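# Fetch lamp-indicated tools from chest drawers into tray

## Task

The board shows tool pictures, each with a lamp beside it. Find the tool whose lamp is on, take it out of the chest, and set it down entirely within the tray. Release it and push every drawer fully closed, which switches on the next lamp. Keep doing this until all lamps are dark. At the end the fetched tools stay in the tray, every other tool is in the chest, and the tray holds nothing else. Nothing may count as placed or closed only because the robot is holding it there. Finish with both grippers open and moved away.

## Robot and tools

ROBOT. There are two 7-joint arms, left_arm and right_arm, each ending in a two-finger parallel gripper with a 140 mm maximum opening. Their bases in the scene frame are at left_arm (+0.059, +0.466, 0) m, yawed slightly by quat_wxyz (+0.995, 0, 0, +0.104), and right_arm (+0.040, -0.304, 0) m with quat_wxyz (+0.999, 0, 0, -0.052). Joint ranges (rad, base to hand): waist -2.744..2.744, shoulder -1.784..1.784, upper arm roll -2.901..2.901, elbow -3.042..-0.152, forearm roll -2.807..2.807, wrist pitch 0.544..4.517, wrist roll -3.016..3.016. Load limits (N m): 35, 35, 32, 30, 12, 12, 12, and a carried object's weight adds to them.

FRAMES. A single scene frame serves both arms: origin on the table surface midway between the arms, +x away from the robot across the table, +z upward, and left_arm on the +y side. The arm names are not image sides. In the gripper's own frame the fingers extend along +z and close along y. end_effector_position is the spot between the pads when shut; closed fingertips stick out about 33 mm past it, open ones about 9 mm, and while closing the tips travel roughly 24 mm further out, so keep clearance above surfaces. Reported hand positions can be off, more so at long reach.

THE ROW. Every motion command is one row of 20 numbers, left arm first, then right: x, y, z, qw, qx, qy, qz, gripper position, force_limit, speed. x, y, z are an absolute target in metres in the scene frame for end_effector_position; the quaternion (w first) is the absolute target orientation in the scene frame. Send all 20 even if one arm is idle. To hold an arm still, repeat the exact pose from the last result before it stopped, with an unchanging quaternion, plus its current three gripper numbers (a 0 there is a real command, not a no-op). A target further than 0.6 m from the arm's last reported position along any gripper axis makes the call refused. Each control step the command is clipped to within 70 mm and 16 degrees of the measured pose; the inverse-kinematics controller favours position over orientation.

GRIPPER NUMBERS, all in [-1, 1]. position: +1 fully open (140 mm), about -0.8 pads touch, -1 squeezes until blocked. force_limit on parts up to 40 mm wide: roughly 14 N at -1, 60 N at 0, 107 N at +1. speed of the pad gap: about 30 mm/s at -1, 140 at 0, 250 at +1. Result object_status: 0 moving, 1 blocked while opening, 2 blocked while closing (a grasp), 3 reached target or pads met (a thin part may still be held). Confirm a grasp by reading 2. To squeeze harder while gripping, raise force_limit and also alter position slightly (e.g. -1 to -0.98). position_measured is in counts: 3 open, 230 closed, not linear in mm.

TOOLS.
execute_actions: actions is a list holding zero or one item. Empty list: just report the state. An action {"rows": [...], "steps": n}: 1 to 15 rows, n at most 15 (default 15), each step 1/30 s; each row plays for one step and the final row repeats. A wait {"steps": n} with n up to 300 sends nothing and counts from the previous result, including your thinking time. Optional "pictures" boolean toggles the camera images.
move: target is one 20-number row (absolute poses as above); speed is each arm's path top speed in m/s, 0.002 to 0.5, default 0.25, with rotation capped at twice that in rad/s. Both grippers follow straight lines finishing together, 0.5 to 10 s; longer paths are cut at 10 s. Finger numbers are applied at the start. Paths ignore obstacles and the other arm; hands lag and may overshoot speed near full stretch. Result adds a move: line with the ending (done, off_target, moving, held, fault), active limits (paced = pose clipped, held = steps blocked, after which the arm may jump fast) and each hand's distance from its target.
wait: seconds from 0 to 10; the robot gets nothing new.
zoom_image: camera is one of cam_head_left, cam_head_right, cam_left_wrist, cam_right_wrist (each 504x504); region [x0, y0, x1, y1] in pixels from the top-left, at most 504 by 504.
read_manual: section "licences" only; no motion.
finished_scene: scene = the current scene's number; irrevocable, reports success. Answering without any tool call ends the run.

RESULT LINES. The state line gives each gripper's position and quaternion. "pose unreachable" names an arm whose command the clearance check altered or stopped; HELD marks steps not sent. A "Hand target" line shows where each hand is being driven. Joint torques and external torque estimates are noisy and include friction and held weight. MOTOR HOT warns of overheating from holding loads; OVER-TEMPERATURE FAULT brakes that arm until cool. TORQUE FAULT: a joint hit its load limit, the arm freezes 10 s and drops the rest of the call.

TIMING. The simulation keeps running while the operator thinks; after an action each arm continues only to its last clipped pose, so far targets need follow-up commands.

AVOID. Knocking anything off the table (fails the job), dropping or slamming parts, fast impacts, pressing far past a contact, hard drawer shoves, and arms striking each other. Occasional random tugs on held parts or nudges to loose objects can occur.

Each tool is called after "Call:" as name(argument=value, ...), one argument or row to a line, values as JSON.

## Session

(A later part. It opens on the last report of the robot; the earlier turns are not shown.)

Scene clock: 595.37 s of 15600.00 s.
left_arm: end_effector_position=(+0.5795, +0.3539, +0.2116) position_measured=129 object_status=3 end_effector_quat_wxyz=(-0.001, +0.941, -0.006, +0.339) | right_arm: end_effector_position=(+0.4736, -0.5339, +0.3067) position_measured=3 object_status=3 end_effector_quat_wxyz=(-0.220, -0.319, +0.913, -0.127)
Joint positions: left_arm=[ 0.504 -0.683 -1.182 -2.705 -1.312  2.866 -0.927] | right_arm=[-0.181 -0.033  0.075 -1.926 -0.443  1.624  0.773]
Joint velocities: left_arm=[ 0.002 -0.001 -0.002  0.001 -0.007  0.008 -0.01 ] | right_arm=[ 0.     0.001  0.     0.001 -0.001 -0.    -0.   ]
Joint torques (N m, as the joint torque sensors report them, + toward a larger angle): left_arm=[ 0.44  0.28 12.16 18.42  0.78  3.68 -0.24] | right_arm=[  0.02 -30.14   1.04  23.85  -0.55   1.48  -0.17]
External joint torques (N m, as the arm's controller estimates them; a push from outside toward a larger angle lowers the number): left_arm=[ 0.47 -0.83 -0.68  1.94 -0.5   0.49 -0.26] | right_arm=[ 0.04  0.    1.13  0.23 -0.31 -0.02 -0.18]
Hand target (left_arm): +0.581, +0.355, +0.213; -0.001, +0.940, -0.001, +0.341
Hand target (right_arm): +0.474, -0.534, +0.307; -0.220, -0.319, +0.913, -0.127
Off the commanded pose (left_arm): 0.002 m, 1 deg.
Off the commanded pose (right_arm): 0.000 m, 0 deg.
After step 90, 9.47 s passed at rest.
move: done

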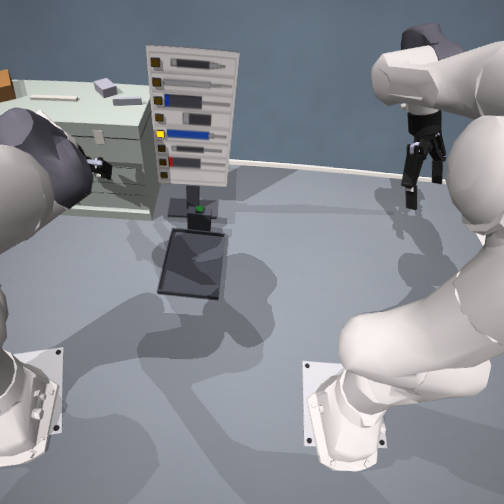

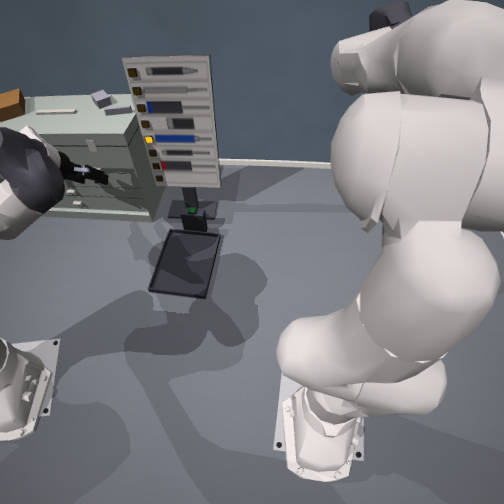

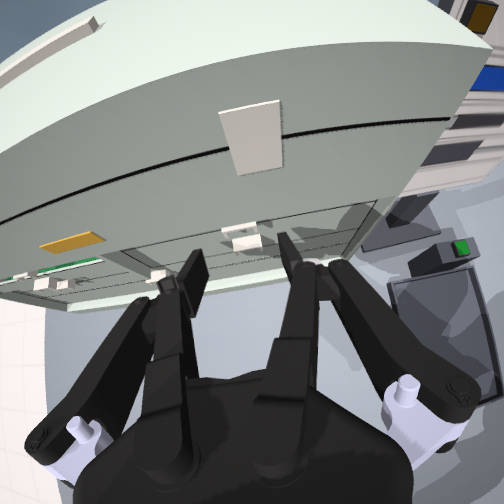

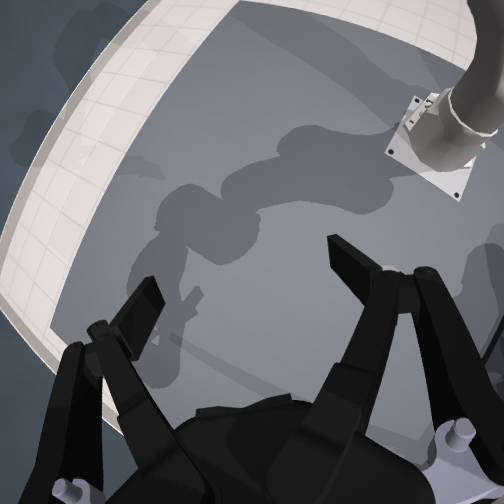

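Call:
move(
  target=[0.596,0.352,0.213,0,0.94,0,0.342,0,0,0,0.4736,-0.5339,0.3067,-0.220,-0.319,0.913,-0.127,1,0,0],
  speed=0.03,
)

Call:
move(
  target=[0.595,0.352,0.213,0,0.94,0,0.342,-1,0,-0.5,0.4736,-0.5339,0.3067,-0.220,-0.319,0.913,-0.127,1,0,0],
  speed=0.03,
)

Call:
move(
  target=[0.43,0.356,0.22,0,0.991,0,0.131,-1,0,-0.5,0.4736,-0.5339,0.3067,-0.220,-0.319,0.913,-0.127,1,0,0],
  speed=0.07,
)

Scene clock: 610.73 s of 15600.00 s.
left_arm: end_effector_position=(+0.5942, +0.3516, +0.2116) position_measured=129 object_status=3 end_effector_quat_wxyz=(+0.001, +0.940, +0.001, +0.340) | right_arm: end_effector_position=(+0.4736, -0.5339, +0.3067) position_measured=3 object_status=3 end_effector_quat_wxyz=(-0.220, -0.319, +0.913, -0.127)
Joint positions: left_arm=[ 0.569 -0.648 -1.228 -2.661 -1.312  2.884 -0.93 ] | right_arm=[-0.181 -0.033  0.075 -1.926 -0.443  1.624  0.773]
Joint velocities: left_arm=[ 0.006  0.001 -0.006  0.004 -0.001  0.005  0.006] | right_arm=[ 0.    -0.     0.     0.     0.     0.    -0.001]
Joint torques (N m, as the joint torque sensors report them, + toward a larger angle): left_arm=[ 1.71  2.72 13.   18.75  1.58  3.82  0.05] | right_arm=[ -0.36 -29.82   0.89  23.76  -0.51   1.48  -0.13]
External joint torques (N m, as the arm's controller estimates them; a push from outside toward a larger angle lowers the number): left_arm=[ 1.72  1.3  -0.1   2.14  0.29  0.63  0.04] | right_arm=[-0.35  0.35  0.97  0.15 -0.28 -0.01 -0.14]
Hand target (left_arm): +0.596, +0.352, +0.213; -0.001, +0.940, -0.000, +0.342
Hand target (right_arm): +0.474, -0.534, +0.307; -0.220, -0.319, +0.913, -0.127
Off the commanded pose (left_arm): 0.002 m, 0 deg.
Off the commanded pose (right_arm): 0.000 m, 0 deg.
After step 90, 11.57 s passed at rest.
move: done

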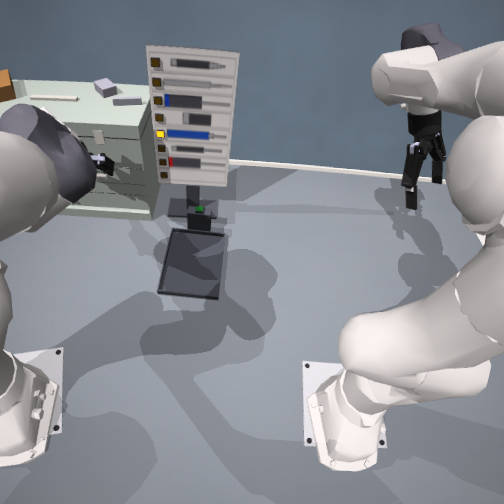

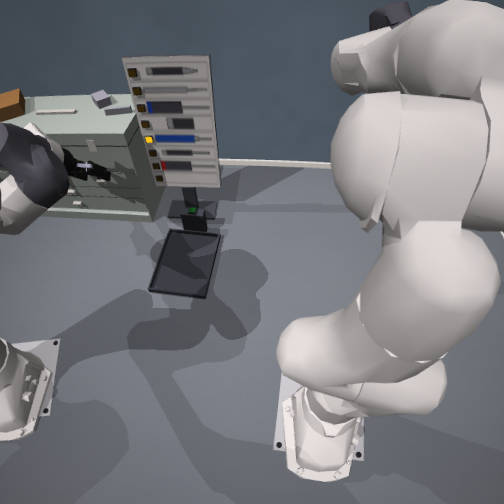

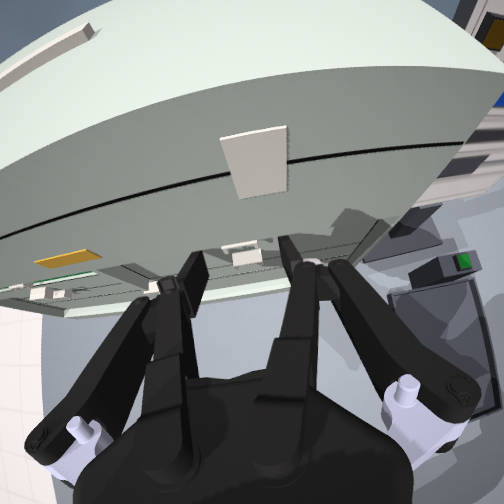

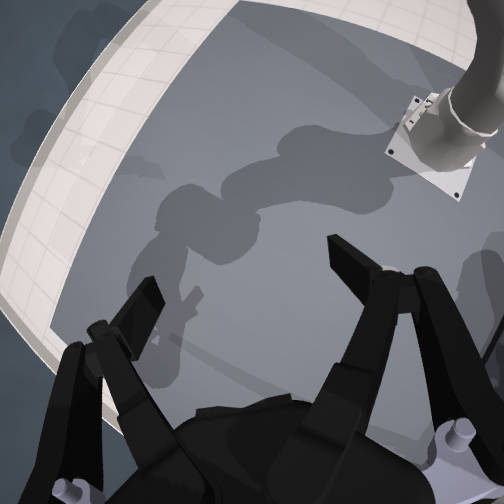

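Scene clock: 611.43 s of 15600.00 s.
left_arm: end_effector_position=(+0.5941, +0.3495, +0.2138) position_measured=193 object_status=2 end_effector_quat_wxyz=(-0.000, +0.940, -0.004, +0.343) | right_arm: end_effector_position=(+0.4736, -0.5339, +0.3067) position_measured=3 object_status=3 end_effector_quat_wxyz=(-0.220, -0.319, +0.913, -0.127)
Joint positions: left_arm=[ 0.561 -0.653 -1.225 -2.662 -1.312  2.885 -0.925] | right_arm=[-0.181 -0.033  0.075 -1.926 -0.443  1.624  0.773]
Joint velocities: left_arm=[ 0.     0.001  0.001 -0.     0.001 -0.     0.003] | right_arm=[-0.001  0.001  0.001  0.001  0.001 -0.001 -0.002]
Joint torques (N m, as the joint torque sensors report them, + toward a larger angle): left_arm=[ 3.58  4.33 13.19 17.66  1.04  3.54 -0.12] | right_arm=[ -0.17 -29.76   1.02  23.74  -0.51   1.52  -0.17]
External joint torques (N m, as the arm's controller estimates them; a push from outside toward a larger angle lowers the number): left_arm=[ 3.62  2.91  0.09  1.01 -0.26  0.35 -0.14] | right_arm=[-0.12  0.33  1.14  0.17 -0.28  0.03 -0.17]
Hand target (left_arm): +0.595, +0.352, +0.213; +0.000, +0.940, -0.000, +0.342
Hand target (right_arm): +0.474, -0.534, +0.307; -0.220, -0.319, +0.913, -0.127
Off the commanded pose (left_arm): 0.003 m, 0 deg.
Off the commanded pose (right_arm): 0.000 m, 0 deg.
move: done

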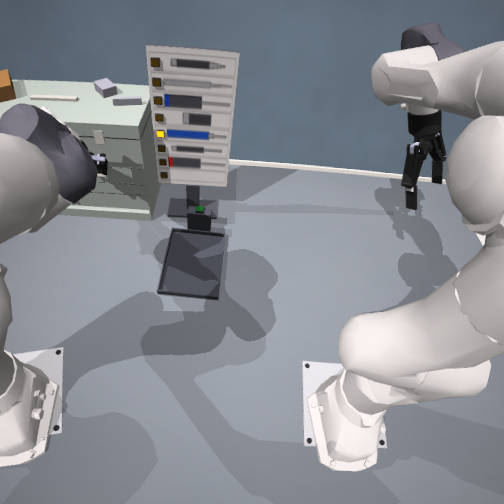

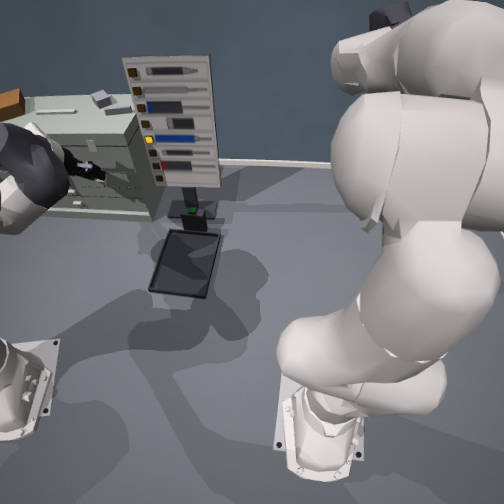

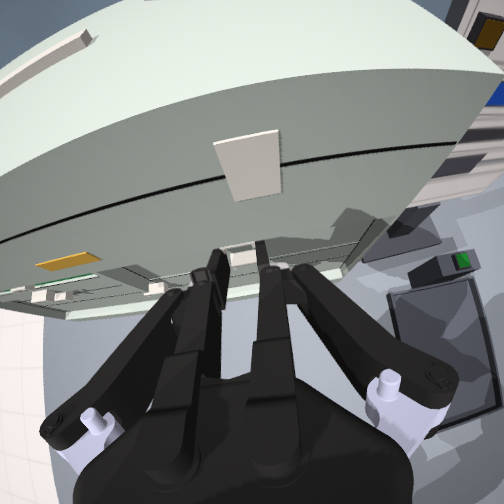

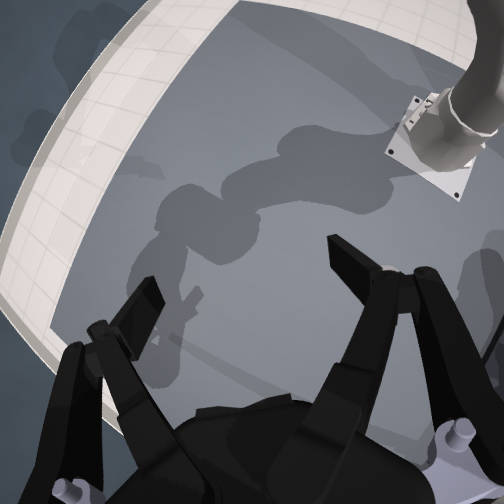

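Scene clock: 614.97 s of 15600.00 s.
left_arm: end_effector_position=(+0.4319, +0.3517, +0.2229) position_measured=193 object_status=2 end_effector_quat_wxyz=(+0.002, +0.991, -0.005, +0.137) | right_arm: end_effector_position=(+0.4736, -0.5339, +0.3067) position_measured=3 object_status=3 end_effector_quat_wxyz=(-0.220, -0.319, +0.913, -0.127)
Joint positions: left_arm=[ 0.35  -1.09  -0.846 -2.758 -0.832  2.045 -1.264] | right_arm=[-0.181 -0.033  0.075 -1.926 -0.443  1.624  0.773]
Joint velocities: left_arm=[ 0.    -0.009  0.003  0.001  0.004 -0.016 -0.009] | right_arm=[ 0.     0.    -0.001 -0.     0.    -0.     0.002]
Joint torques (N m, as the joint torque sensors report them, + toward a larger angle): left_arm=[ 0.01  5.19 15.61 18.93  1.47  1.83 -0.36] | right_arm=[ -0.2  -29.53   0.8   23.61  -0.51   1.5   -0.11]
External joint torques (N m, as the arm's controller estimates them; a push from outside toward a larger angle lowers the number): left_arm=[-0.04 -0.3   1.56  0.37  0.72 -1.24 -0.37] | right_arm=[-0.14  0.65  0.93  0.   -0.27  0.01 -0.12]
Hand target (left_arm): +0.429, +0.351, +0.221; +0.003, +0.991, -0.000, +0.131
Hand target (right_arm): +0.474, -0.534, +0.307; -0.220, -0.319, +0.913, -0.127
Off the commanded pose (left_arm): 0.006 m, 1 deg.
Off the commanded pose (right_arm): 0.000 m, 0 deg.
move: off_target (left_arm)

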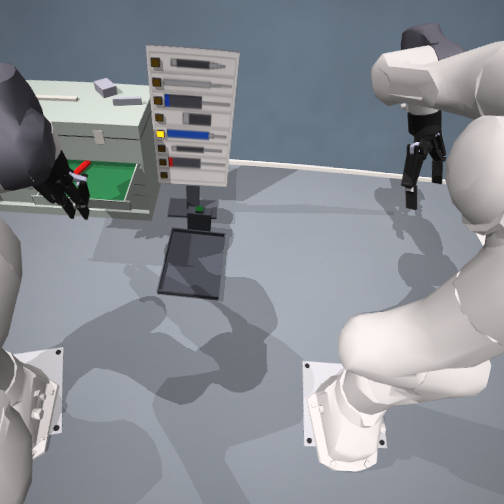

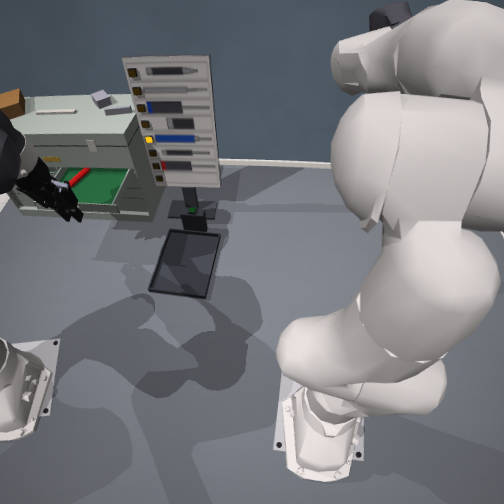

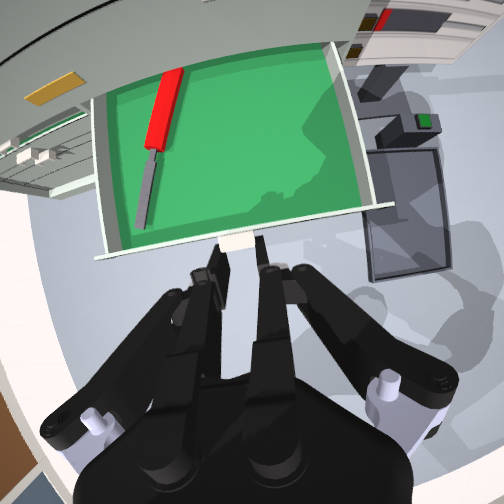

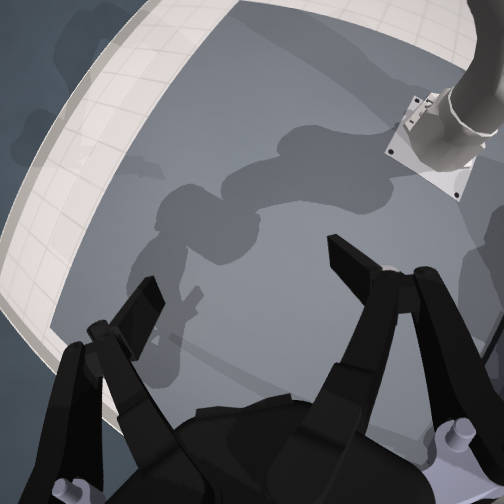

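Call:
move(
  target=[0.375,0.353,0.222,0,0.997,0,0.07,-1,0,-0.5,0.4736,-0.5339,0.3067,-0.220,-0.319,0.913,-0.127,1,0,0],
  speed=0.04,
)

Scene clock: 622.20 s of 15600.00 s.
left_arm: end_effector_position=(+0.3764, +0.3516, +0.2228) position_measured=233 object_status=3 end_effector_quat_wxyz=(-0.000, +0.997, -0.003, +0.072) | right_arm: end_effector_position=(+0.4736, -0.5339, +0.3067) position_measured=3 object_status=3 end_effector_quat_wxyz=(-0.220, -0.319, +0.913, -0.127)
Joint positions: left_arm=[ 0.306 -1.153 -0.776 -2.761 -0.74   1.845 -1.309] | right_arm=[-0.181 -0.033  0.075 -1.926 -0.443  1.624  0.773]
Joint velocities: left_arm=[-0.001 -0.005  0.001 -0.     0.001 -0.013 -0.002] | right_arm=[ 0.001 -0.001 -0.001  0.001  0.    -0.     0.   ]
Joint torques (N m, as the joint torque sensors report them, + toward a larger angle): left_arm=[-0.51  6.25 14.45 18.12  1.17  2.48 -0.1 ] | right_arm=[ -0.08 -29.81   1.    24.01  -0.55   1.43  -0.1 ]
External joint torques (N m, as the arm's controller estimates them; a push from outside toward a larger angle lowers the number): left_arm=[-0.48 -0.18  1.12 -0.81  0.38 -0.38 -0.1 ] | right_arm=[-0.07  0.59  1.09  0.29 -0.31 -0.06 -0.11]
Hand target (left_arm): +0.375, +0.352, +0.222; +0.000, +0.998, -0.000, +0.070
Hand target (right_arm): +0.474, -0.534, +0.307; -0.220, -0.319, +0.913, -0.127
Off the commanded pose (left_arm): 0.002 m, 0 deg.
Off the commanded pose (right_arm): 0.000 m, 0 deg.
After step 90, 2.03 s passed at rest.
move: done

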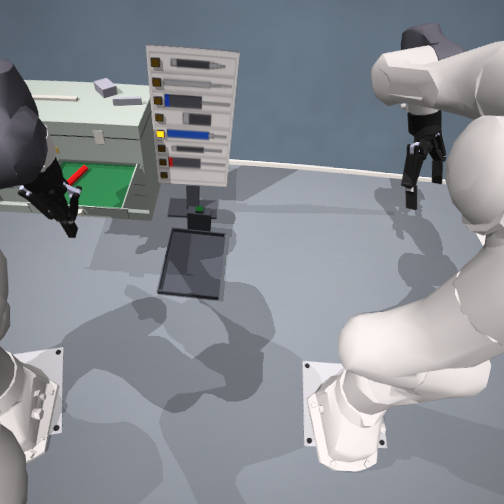

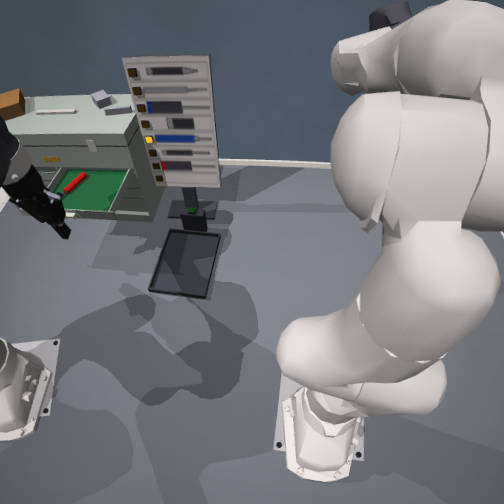

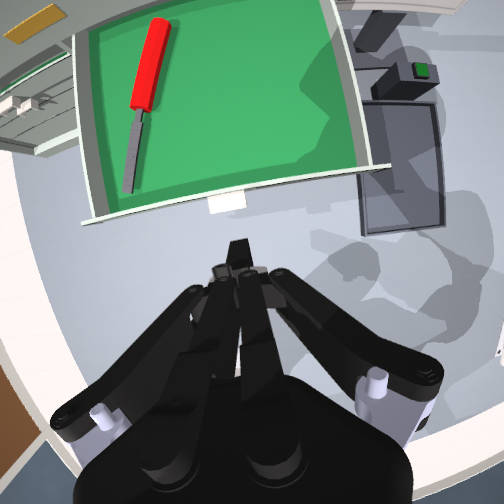

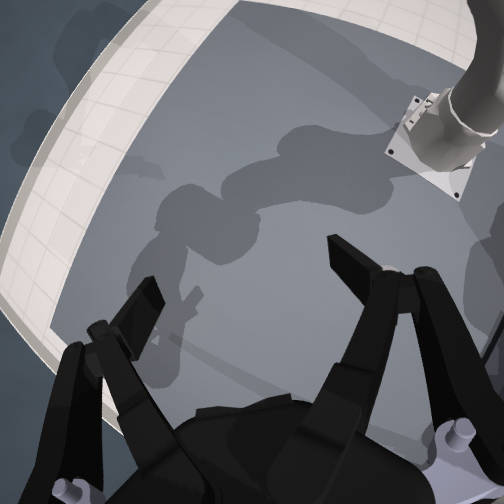

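Call:
move(
  target=[0.385,0.352,0.205,0,0.991,0,0.131,0,0,0,0.4736,-0.5339,0.3067,-0.220,-0.319,0.913,-0.127,1,0,0],
  speed=0.05,
)

Call:
move(
  target=[0.585,0.350,0.198,0,0.954,0,0.301,0,0,0,0.4736,-0.5339,0.3067,-0.220,-0.319,0.913,-0.127,1,0,0],
  speed=0.07,
)

Call:
move(
  target=[0.603,0.350,0.198,0,0.954,0,0.301,0,0,0,0.4736,-0.5339,0.3067,-0.220,-0.319,0.913,-0.127,1,0,0],
  speed=0.025,
)

Call:
move(
  target=[0.590,0.350,0.177,0,0.954,0,0.301,0,0,0,0.4736,-0.5339,0.3067,-0.220,-0.319,0.913,-0.127,1,0,0],
  speed=0.04,
)

Call:
zoom_image(
  camera="cam_left_wrist",
  region=[150, 150, 350, 320],
)

Scene clock: 640.50 s of 15600.00 s.
left_arm: end_effector_position=(+0.3847, +0.3524, +0.2047) position_measured=129 object_status=3 end_effector_quat_wxyz=(+0.002, +0.992, +0.002, +0.129) | right_arm: end_effector_position=(+0.4736, -0.5339, +0.3067) position_measured=3 object_status=3 end_effector_quat_wxyz=(-0.220, -0.319, +0.913, -0.127)
Joint positions: left_arm=[ 0.236 -1.244 -0.825 -2.877 -0.85   1.963 -1.308] | right_arm=[-0.181 -0.033  0.075 -1.926 -0.443  1.624  0.773]
Joint velocities: left_arm=[-0.001 -0.    -0.    -0.001 -0.005  0.016  0.001] | right_arm=[ 0.    -0.    -0.     0.001 -0.001 -0.001  0.001]
Joint torques (N m, as the joint torque sensors report them, + toward a larger angle): left_arm=[-0.67  6.55 13.   16.81  0.43  3.54  0.23] | right_arm=[ -0.01 -29.48   0.93  23.71  -0.52   1.46  -0.17]
External joint torques (N m, as the arm's controller estimates them; a push from outside toward a larger angle lowers the number): left_arm=[-0.74 -0.92  0.12 -0.94 -0.35  0.5   0.22] | right_arm=[-0.04  0.72  0.97  0.1  -0.29 -0.02 -0.17]
Hand target (left_arm): +0.386, +0.352, +0.205; +0.001, +0.991, -0.001, +0.131
Hand target (right_arm): +0.474, -0.534, +0.307; -0.220, -0.319, +0.913, -0.127
Off the commanded pose (left_arm): 0.001 m, 0 deg.
Off the commanded pose (right_arm): 0.000 m, 0 deg.
After step 90, 13.73 s passed at rest.
move: done

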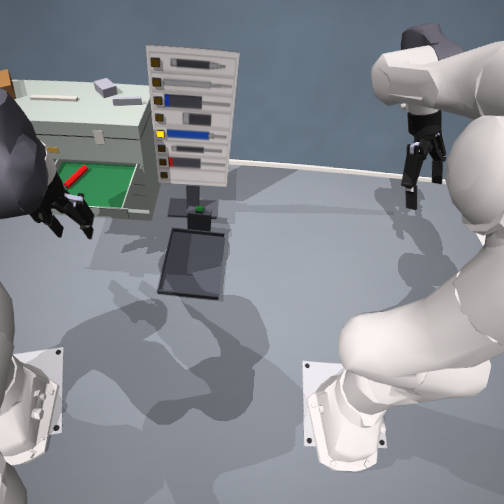

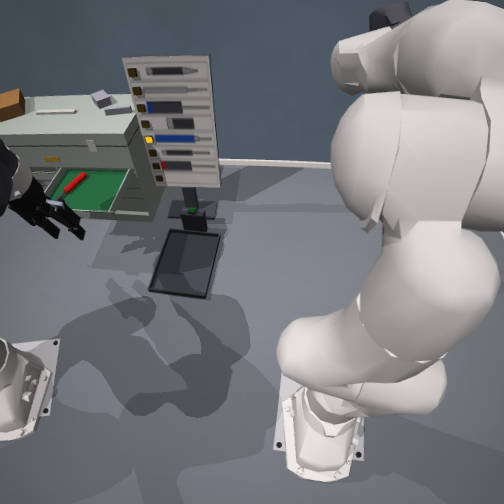

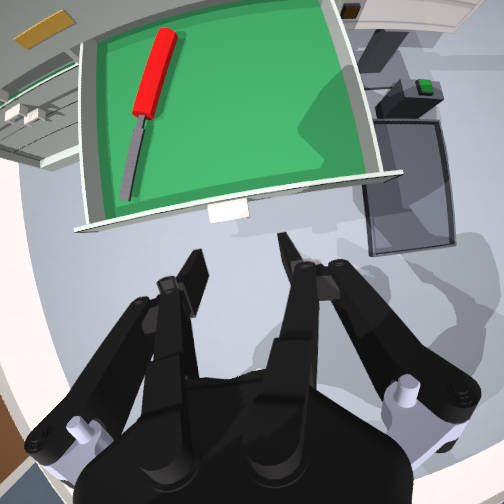

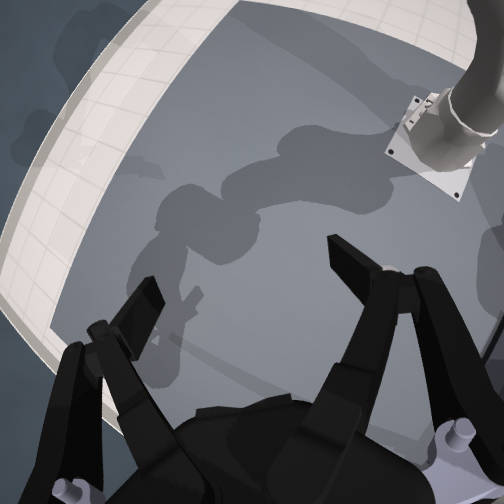

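Scene clock: 643.97 s of 15600.00 s.
left_arm: end_effector_position=(+0.5829, +0.3514, +0.1951) position_measured=129 object_status=3 end_effector_quat_wxyz=(-0.000, +0.955, +0.003, +0.296) | right_arm: end_effector_position=(+0.4736, -0.5339, +0.3067) position_measured=3 object_status=3 end_effector_quat_wxyz=(-0.220, -0.319, +0.913, -0.127)
Joint positions: left_arm=[ 0.678 -0.827 -1.282 -2.641 -1.326  2.633 -0.968] | right_arm=[-0.181 -0.033  0.075 -1.926 -0.443  1.624  0.773]
Joint velocities: left_arm=[ 0.001 -0.    -0.002 -0.001 -0.009  0.007  0.039] | right_arm=[-0.001 -0.001 -0.     0.    -0.001  0.    -0.001]
Joint torques (N m, as the joint torque sensors report them, + toward a larger angle): left_arm=[ 2.76  5.54 18.03 16.73  0.34  4.72  0.11] | right_arm=[ -0.31 -29.63   0.82  23.7   -0.51   1.42  -0.06]
External joint torques (N m, as the arm's controller estimates them; a push from outside toward a larger angle lowers the number): left_arm=[ 2.75 -0.28  1.3   1.71 -0.68  1.49  0.09] | right_arm=[-0.3   0.68  0.9   0.03 -0.28 -0.07 -0.07]
Hand target (left_arm): +0.586, +0.354, +0.199; -0.004, +0.953, +0.001, +0.302
Hand target (right_arm): +0.474, -0.534, +0.307; -0.220, -0.319, +0.913, -0.127
Off the commanded pose (left_arm): 0.004 m, 1 deg.
Off the commanded pose (right_arm): 0.000 m, 0 deg.
move: off_target (left_arm)

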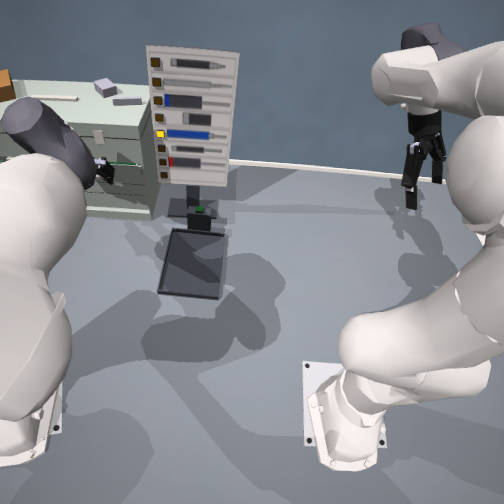

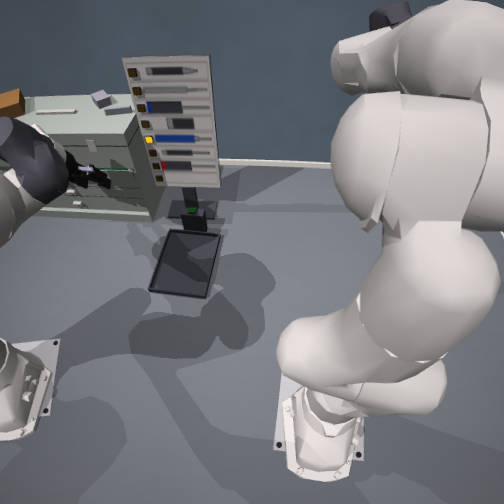

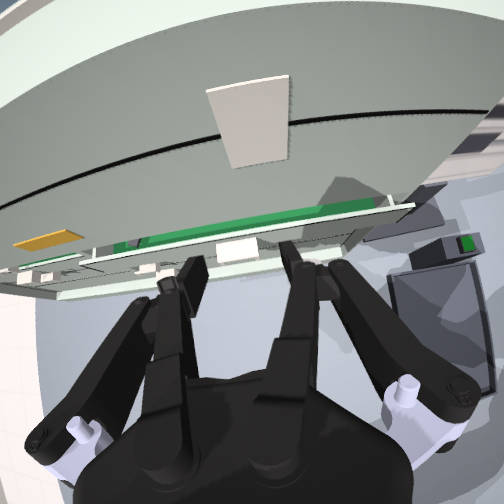

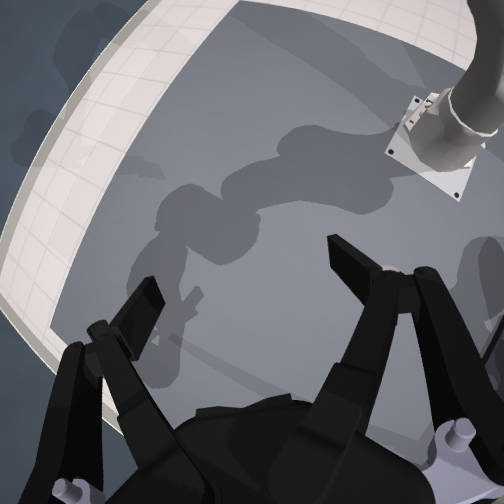

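Scene clock: 645.00 s of 15600.00 s.
left_arm: end_effector_position=(+0.5984, +0.3507, +0.1947) position_measured=129 object_status=3 end_effector_quat_wxyz=(-0.000, +0.955, -0.001, +0.296) | right_arm: end_effector_position=(+0.4736, -0.5339, +0.3067) position_measured=3 object_status=3 end_effector_quat_wxyz=(-0.220, -0.319, +0.913, -0.127)
Joint positions: left_arm=[ 0.745 -0.801 -1.321 -2.594 -1.326  2.639 -0.946] | right_arm=[-0.181 -0.033  0.075 -1.926 -0.443  1.624  0.773]
Joint velocities: left_arm=[ 0.005 -0.    -0.001  0.005  0.001 -0.001  0.029] | right_arm=[-0.002  0.001  0.002 -0.     0.    -0.001  0.001]
Joint torques (N m, as the joint torque sensors report them, + toward a larger angle): left_arm=[ 3.84  7.57 14.97 21.73 -0.11  4.56 -0.32] | right_arm=[ -0.38 -30.09   0.8   23.43  -0.51   1.46  -0.1 ]
External joint torques (N m, as the arm's controller estimates them; a push from outside toward a larger angle lowers the number): left_arm=[ 3.83  1.13 -2.14  6.53 -1.14  1.36 -0.33] | right_arm=[-0.45 -0.06  0.8  -0.11 -0.3  -0.03 -0.11]
Hand target (left_arm): +0.603, +0.350, +0.198; -0.001, +0.954, -0.000, +0.301
Hand target (right_arm): +0.474, -0.534, +0.307; -0.220, -0.319, +0.913, -0.127
Off the commanded pose (left_arm): 0.006 m, 1 deg.
Off the commanded pose (right_arm): 0.000 m, 0 deg.
move: off_target (left_arm)

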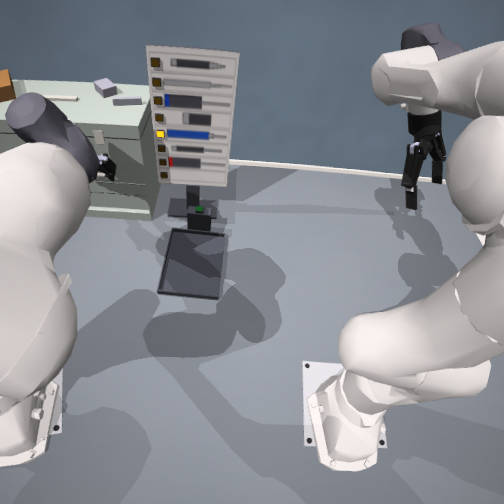

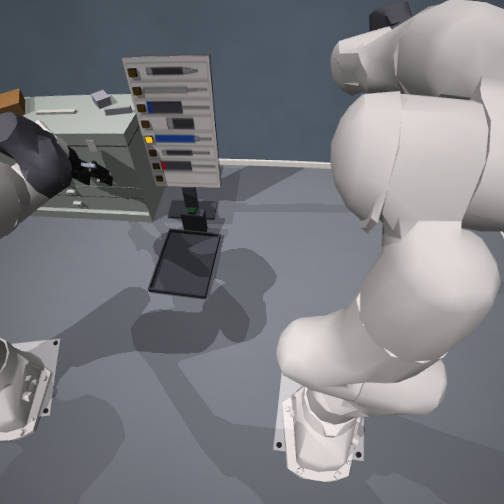

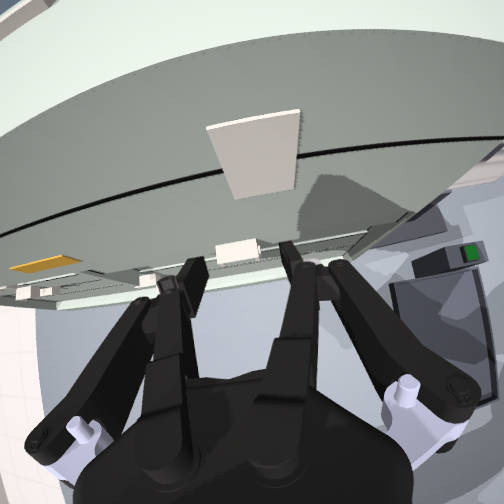

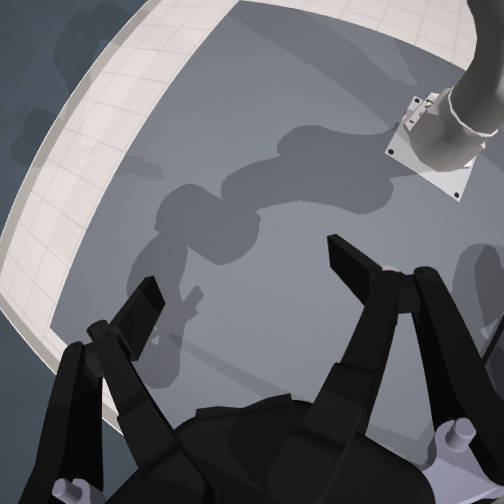

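Scene clock: 645.77 s of 15600.00 s.
left_arm: end_effector_position=(+0.5902, +0.3495, +0.1771) position_measured=129 object_status=3 end_effector_quat_wxyz=(+0.002, +0.954, +0.005, +0.299) | right_arm: end_effector_position=(+0.4736, -0.5339, +0.3067) position_measured=3 object_status=3 end_effector_quat_wxyz=(-0.220, -0.319, +0.913, -0.127)
Joint positions: left_arm=[ 0.737 -0.78  -1.365 -2.622 -1.402  2.693 -0.912] | right_arm=[-0.181 -0.033  0.075 -1.926 -0.443  1.624  0.773]
Joint velocities: left_arm=[ 0.     0.003 -0.003  0.001 -0.027  0.025  0.034] | right_arm=[-0.001  0.001 -0.001  0.001  0.001 -0.    -0.001]
Joint torques (N m, as the joint torque sensors report them, + toward a larger angle): left_arm=[-0.57  7.35 16.75 13.5   0.66  3.72  0.11] | right_arm=[ -0.29 -29.5    0.75  23.67  -0.51   1.48  -0.18]
External joint torques (N m, as the arm's controller estimates them; a push from outside toward a larger angle lowers the number): left_arm=[-0.55  0.84  0.15 -1.15 -0.44  0.55  0.1 ] | right_arm=[-0.26  0.6   0.86  0.11 -0.28 -0.01 -0.19]
Hand target (left_arm): +0.590, +0.350, +0.177; -0.000, +0.954, +0.000, +0.301
Hand target (right_arm): +0.474, -0.534, +0.307; -0.220, -0.319, +0.913, -0.127
Off the commanded pose (left_arm): 0.001 m, 1 deg.
Off the commanded pose (right_arm): 0.000 m, 0 deg.
move: done

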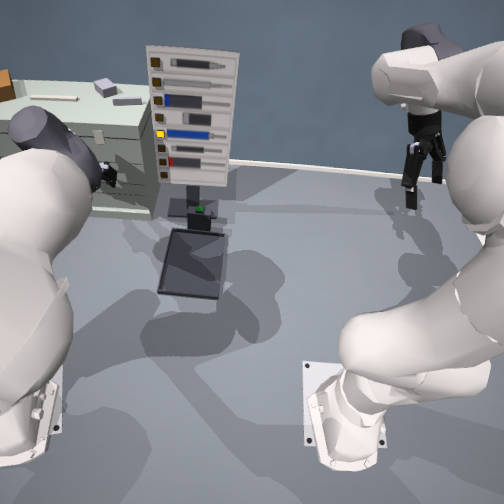

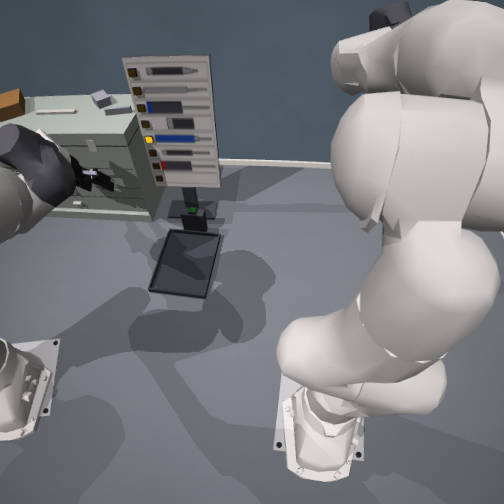

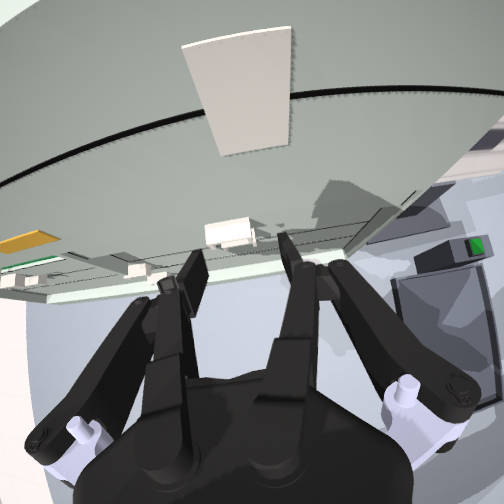

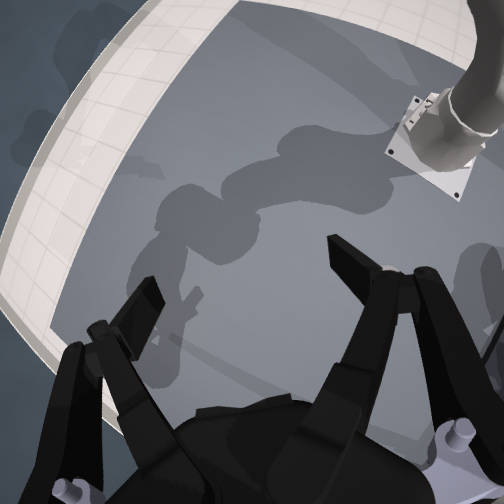

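Region (150, 150, 350, 320) of cam_left_wrist's 504x504 image, scaled by 2.520, with more detail than that image has; it fills the top 428 rows of this view, and the rest is white.

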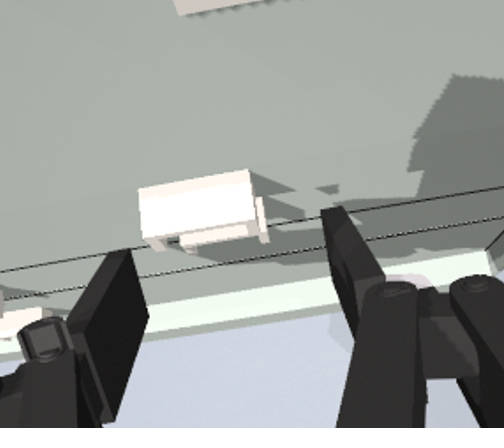

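Call:
execute_actions(
  actions=[],
)

Scene clock: 689.10 s of 15600.00 s.
left_arm: end_effector_position=(+0.5908, +0.3502, +0.1778) position_measured=129 object_status=3 end_effector_quat_wxyz=(+0.000, +0.954, +0.001, +0.301) | right_arm: end_effector_position=(+0.4736, -0.5339, +0.3067) position_measured=3 object_status=3 end_effector_quat_wxyz=(-0.220, -0.319, +0.913, -0.127)
Joint positions: left_arm=[ 0.737 -0.779 -1.366 -2.622 -1.405  2.697 -0.901] | right_arm=[-0.181 -0.033  0.075 -1.926 -0.443  1.624  0.773]
Joint velocities: left_arm=[ 0.001 -0.     0.     0.001  0.     0.     0.001] | right_arm=[ 0.     0.001  0.001  0.001 -0.    -0.    -0.002]
Joint torques (N m, as the joint torque sensors report them, + toward a larger angle): left_arm=[-0.53  7.13 16.54 13.72  0.59  3.65  0.24] | right_arm=[ -0.4  -29.36   1.07  23.6   -0.54   1.48  -0.19]
External joint torques (N m, as the arm's controller estimates them; a push from outside toward a larger angle lowers the number): left_arm=[-0.57  0.59 -0.03 -0.79 -0.5   0.49  0.23] | right_arm=[-0.54  0.78  1.01  0.   -0.33 -0.02 -0.2 ]
Hand target (left_arm): +0.590, +0.350, +0.177; -0.000, +0.954, +0.000, +0.301
Hand target (right_arm): +0.474, -0.534, +0.307; -0.220, -0.319, +0.913, -0.127
Off the commanded pose (left_arm): 0.001 m, 0 deg.
Off the commanded pose (right_arm): 0.000 m, 0 deg.
Steps of this call (steps 1 to 90: nothing new was sent; then 40.33 s passed at rest). Readings (end_effector_position | what the end effector reports):
1: left_arm (+0.5903, +0.3495, +0.1772) | right_arm (+0.4736, -0.5339, +0.3067) | left_arm position_measured=129 object_status=3 | right_arm position_measured=3 object_status=3
2: left_arm (+0.5904, +0.3496, +0.1774) | right_arm (+0.4736, -0.5339, +0.3067) | left_arm position_measured=129 object_status=3 | right_arm position_measured=3 object_status=3
4: left_arm (+0.5906, +0.3497, +0.1775) | right_arm (+0.4736, -0.5339, +0.3067) | left_arm position_measured=129 object_status=3 | right_arm position_measured=3 object_status=3
8: left_arm (+0.5907, +0.3499, +0.1777) | right_arm (+0.4736, -0.5339, +0.3067) | left_arm position_measured=129 object_status=3 | right_arm position_measured=3 object_status=3
90: the state above

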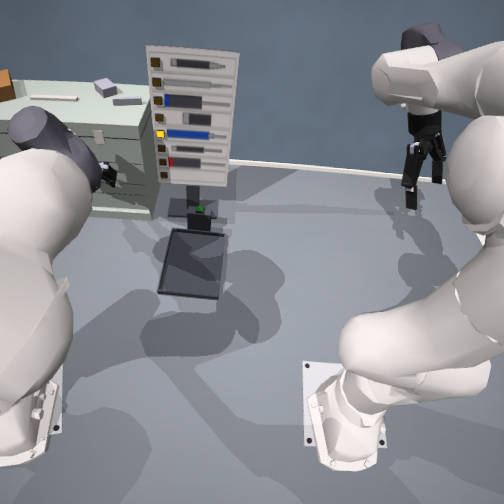

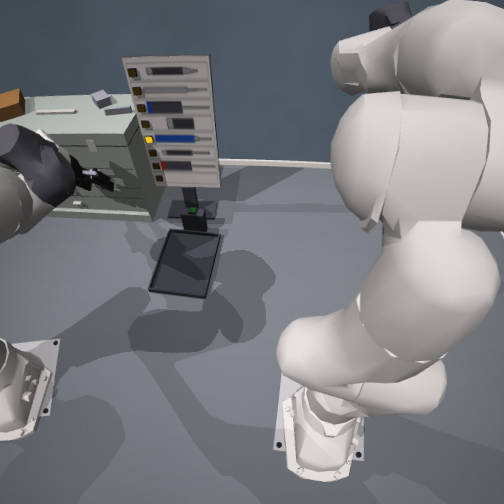

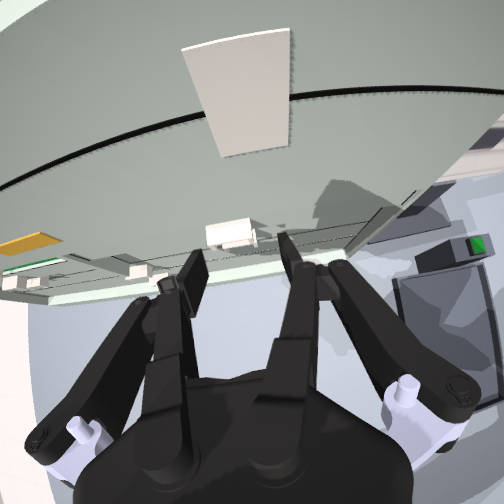

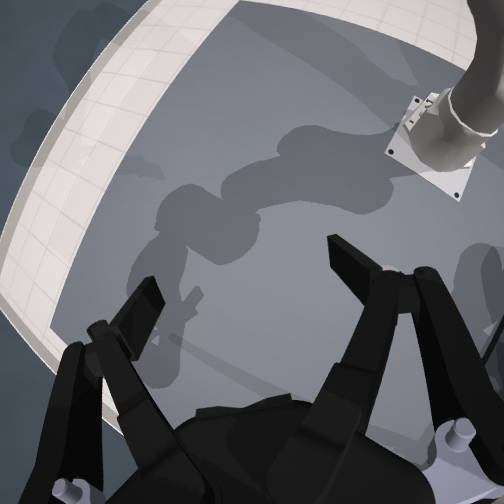

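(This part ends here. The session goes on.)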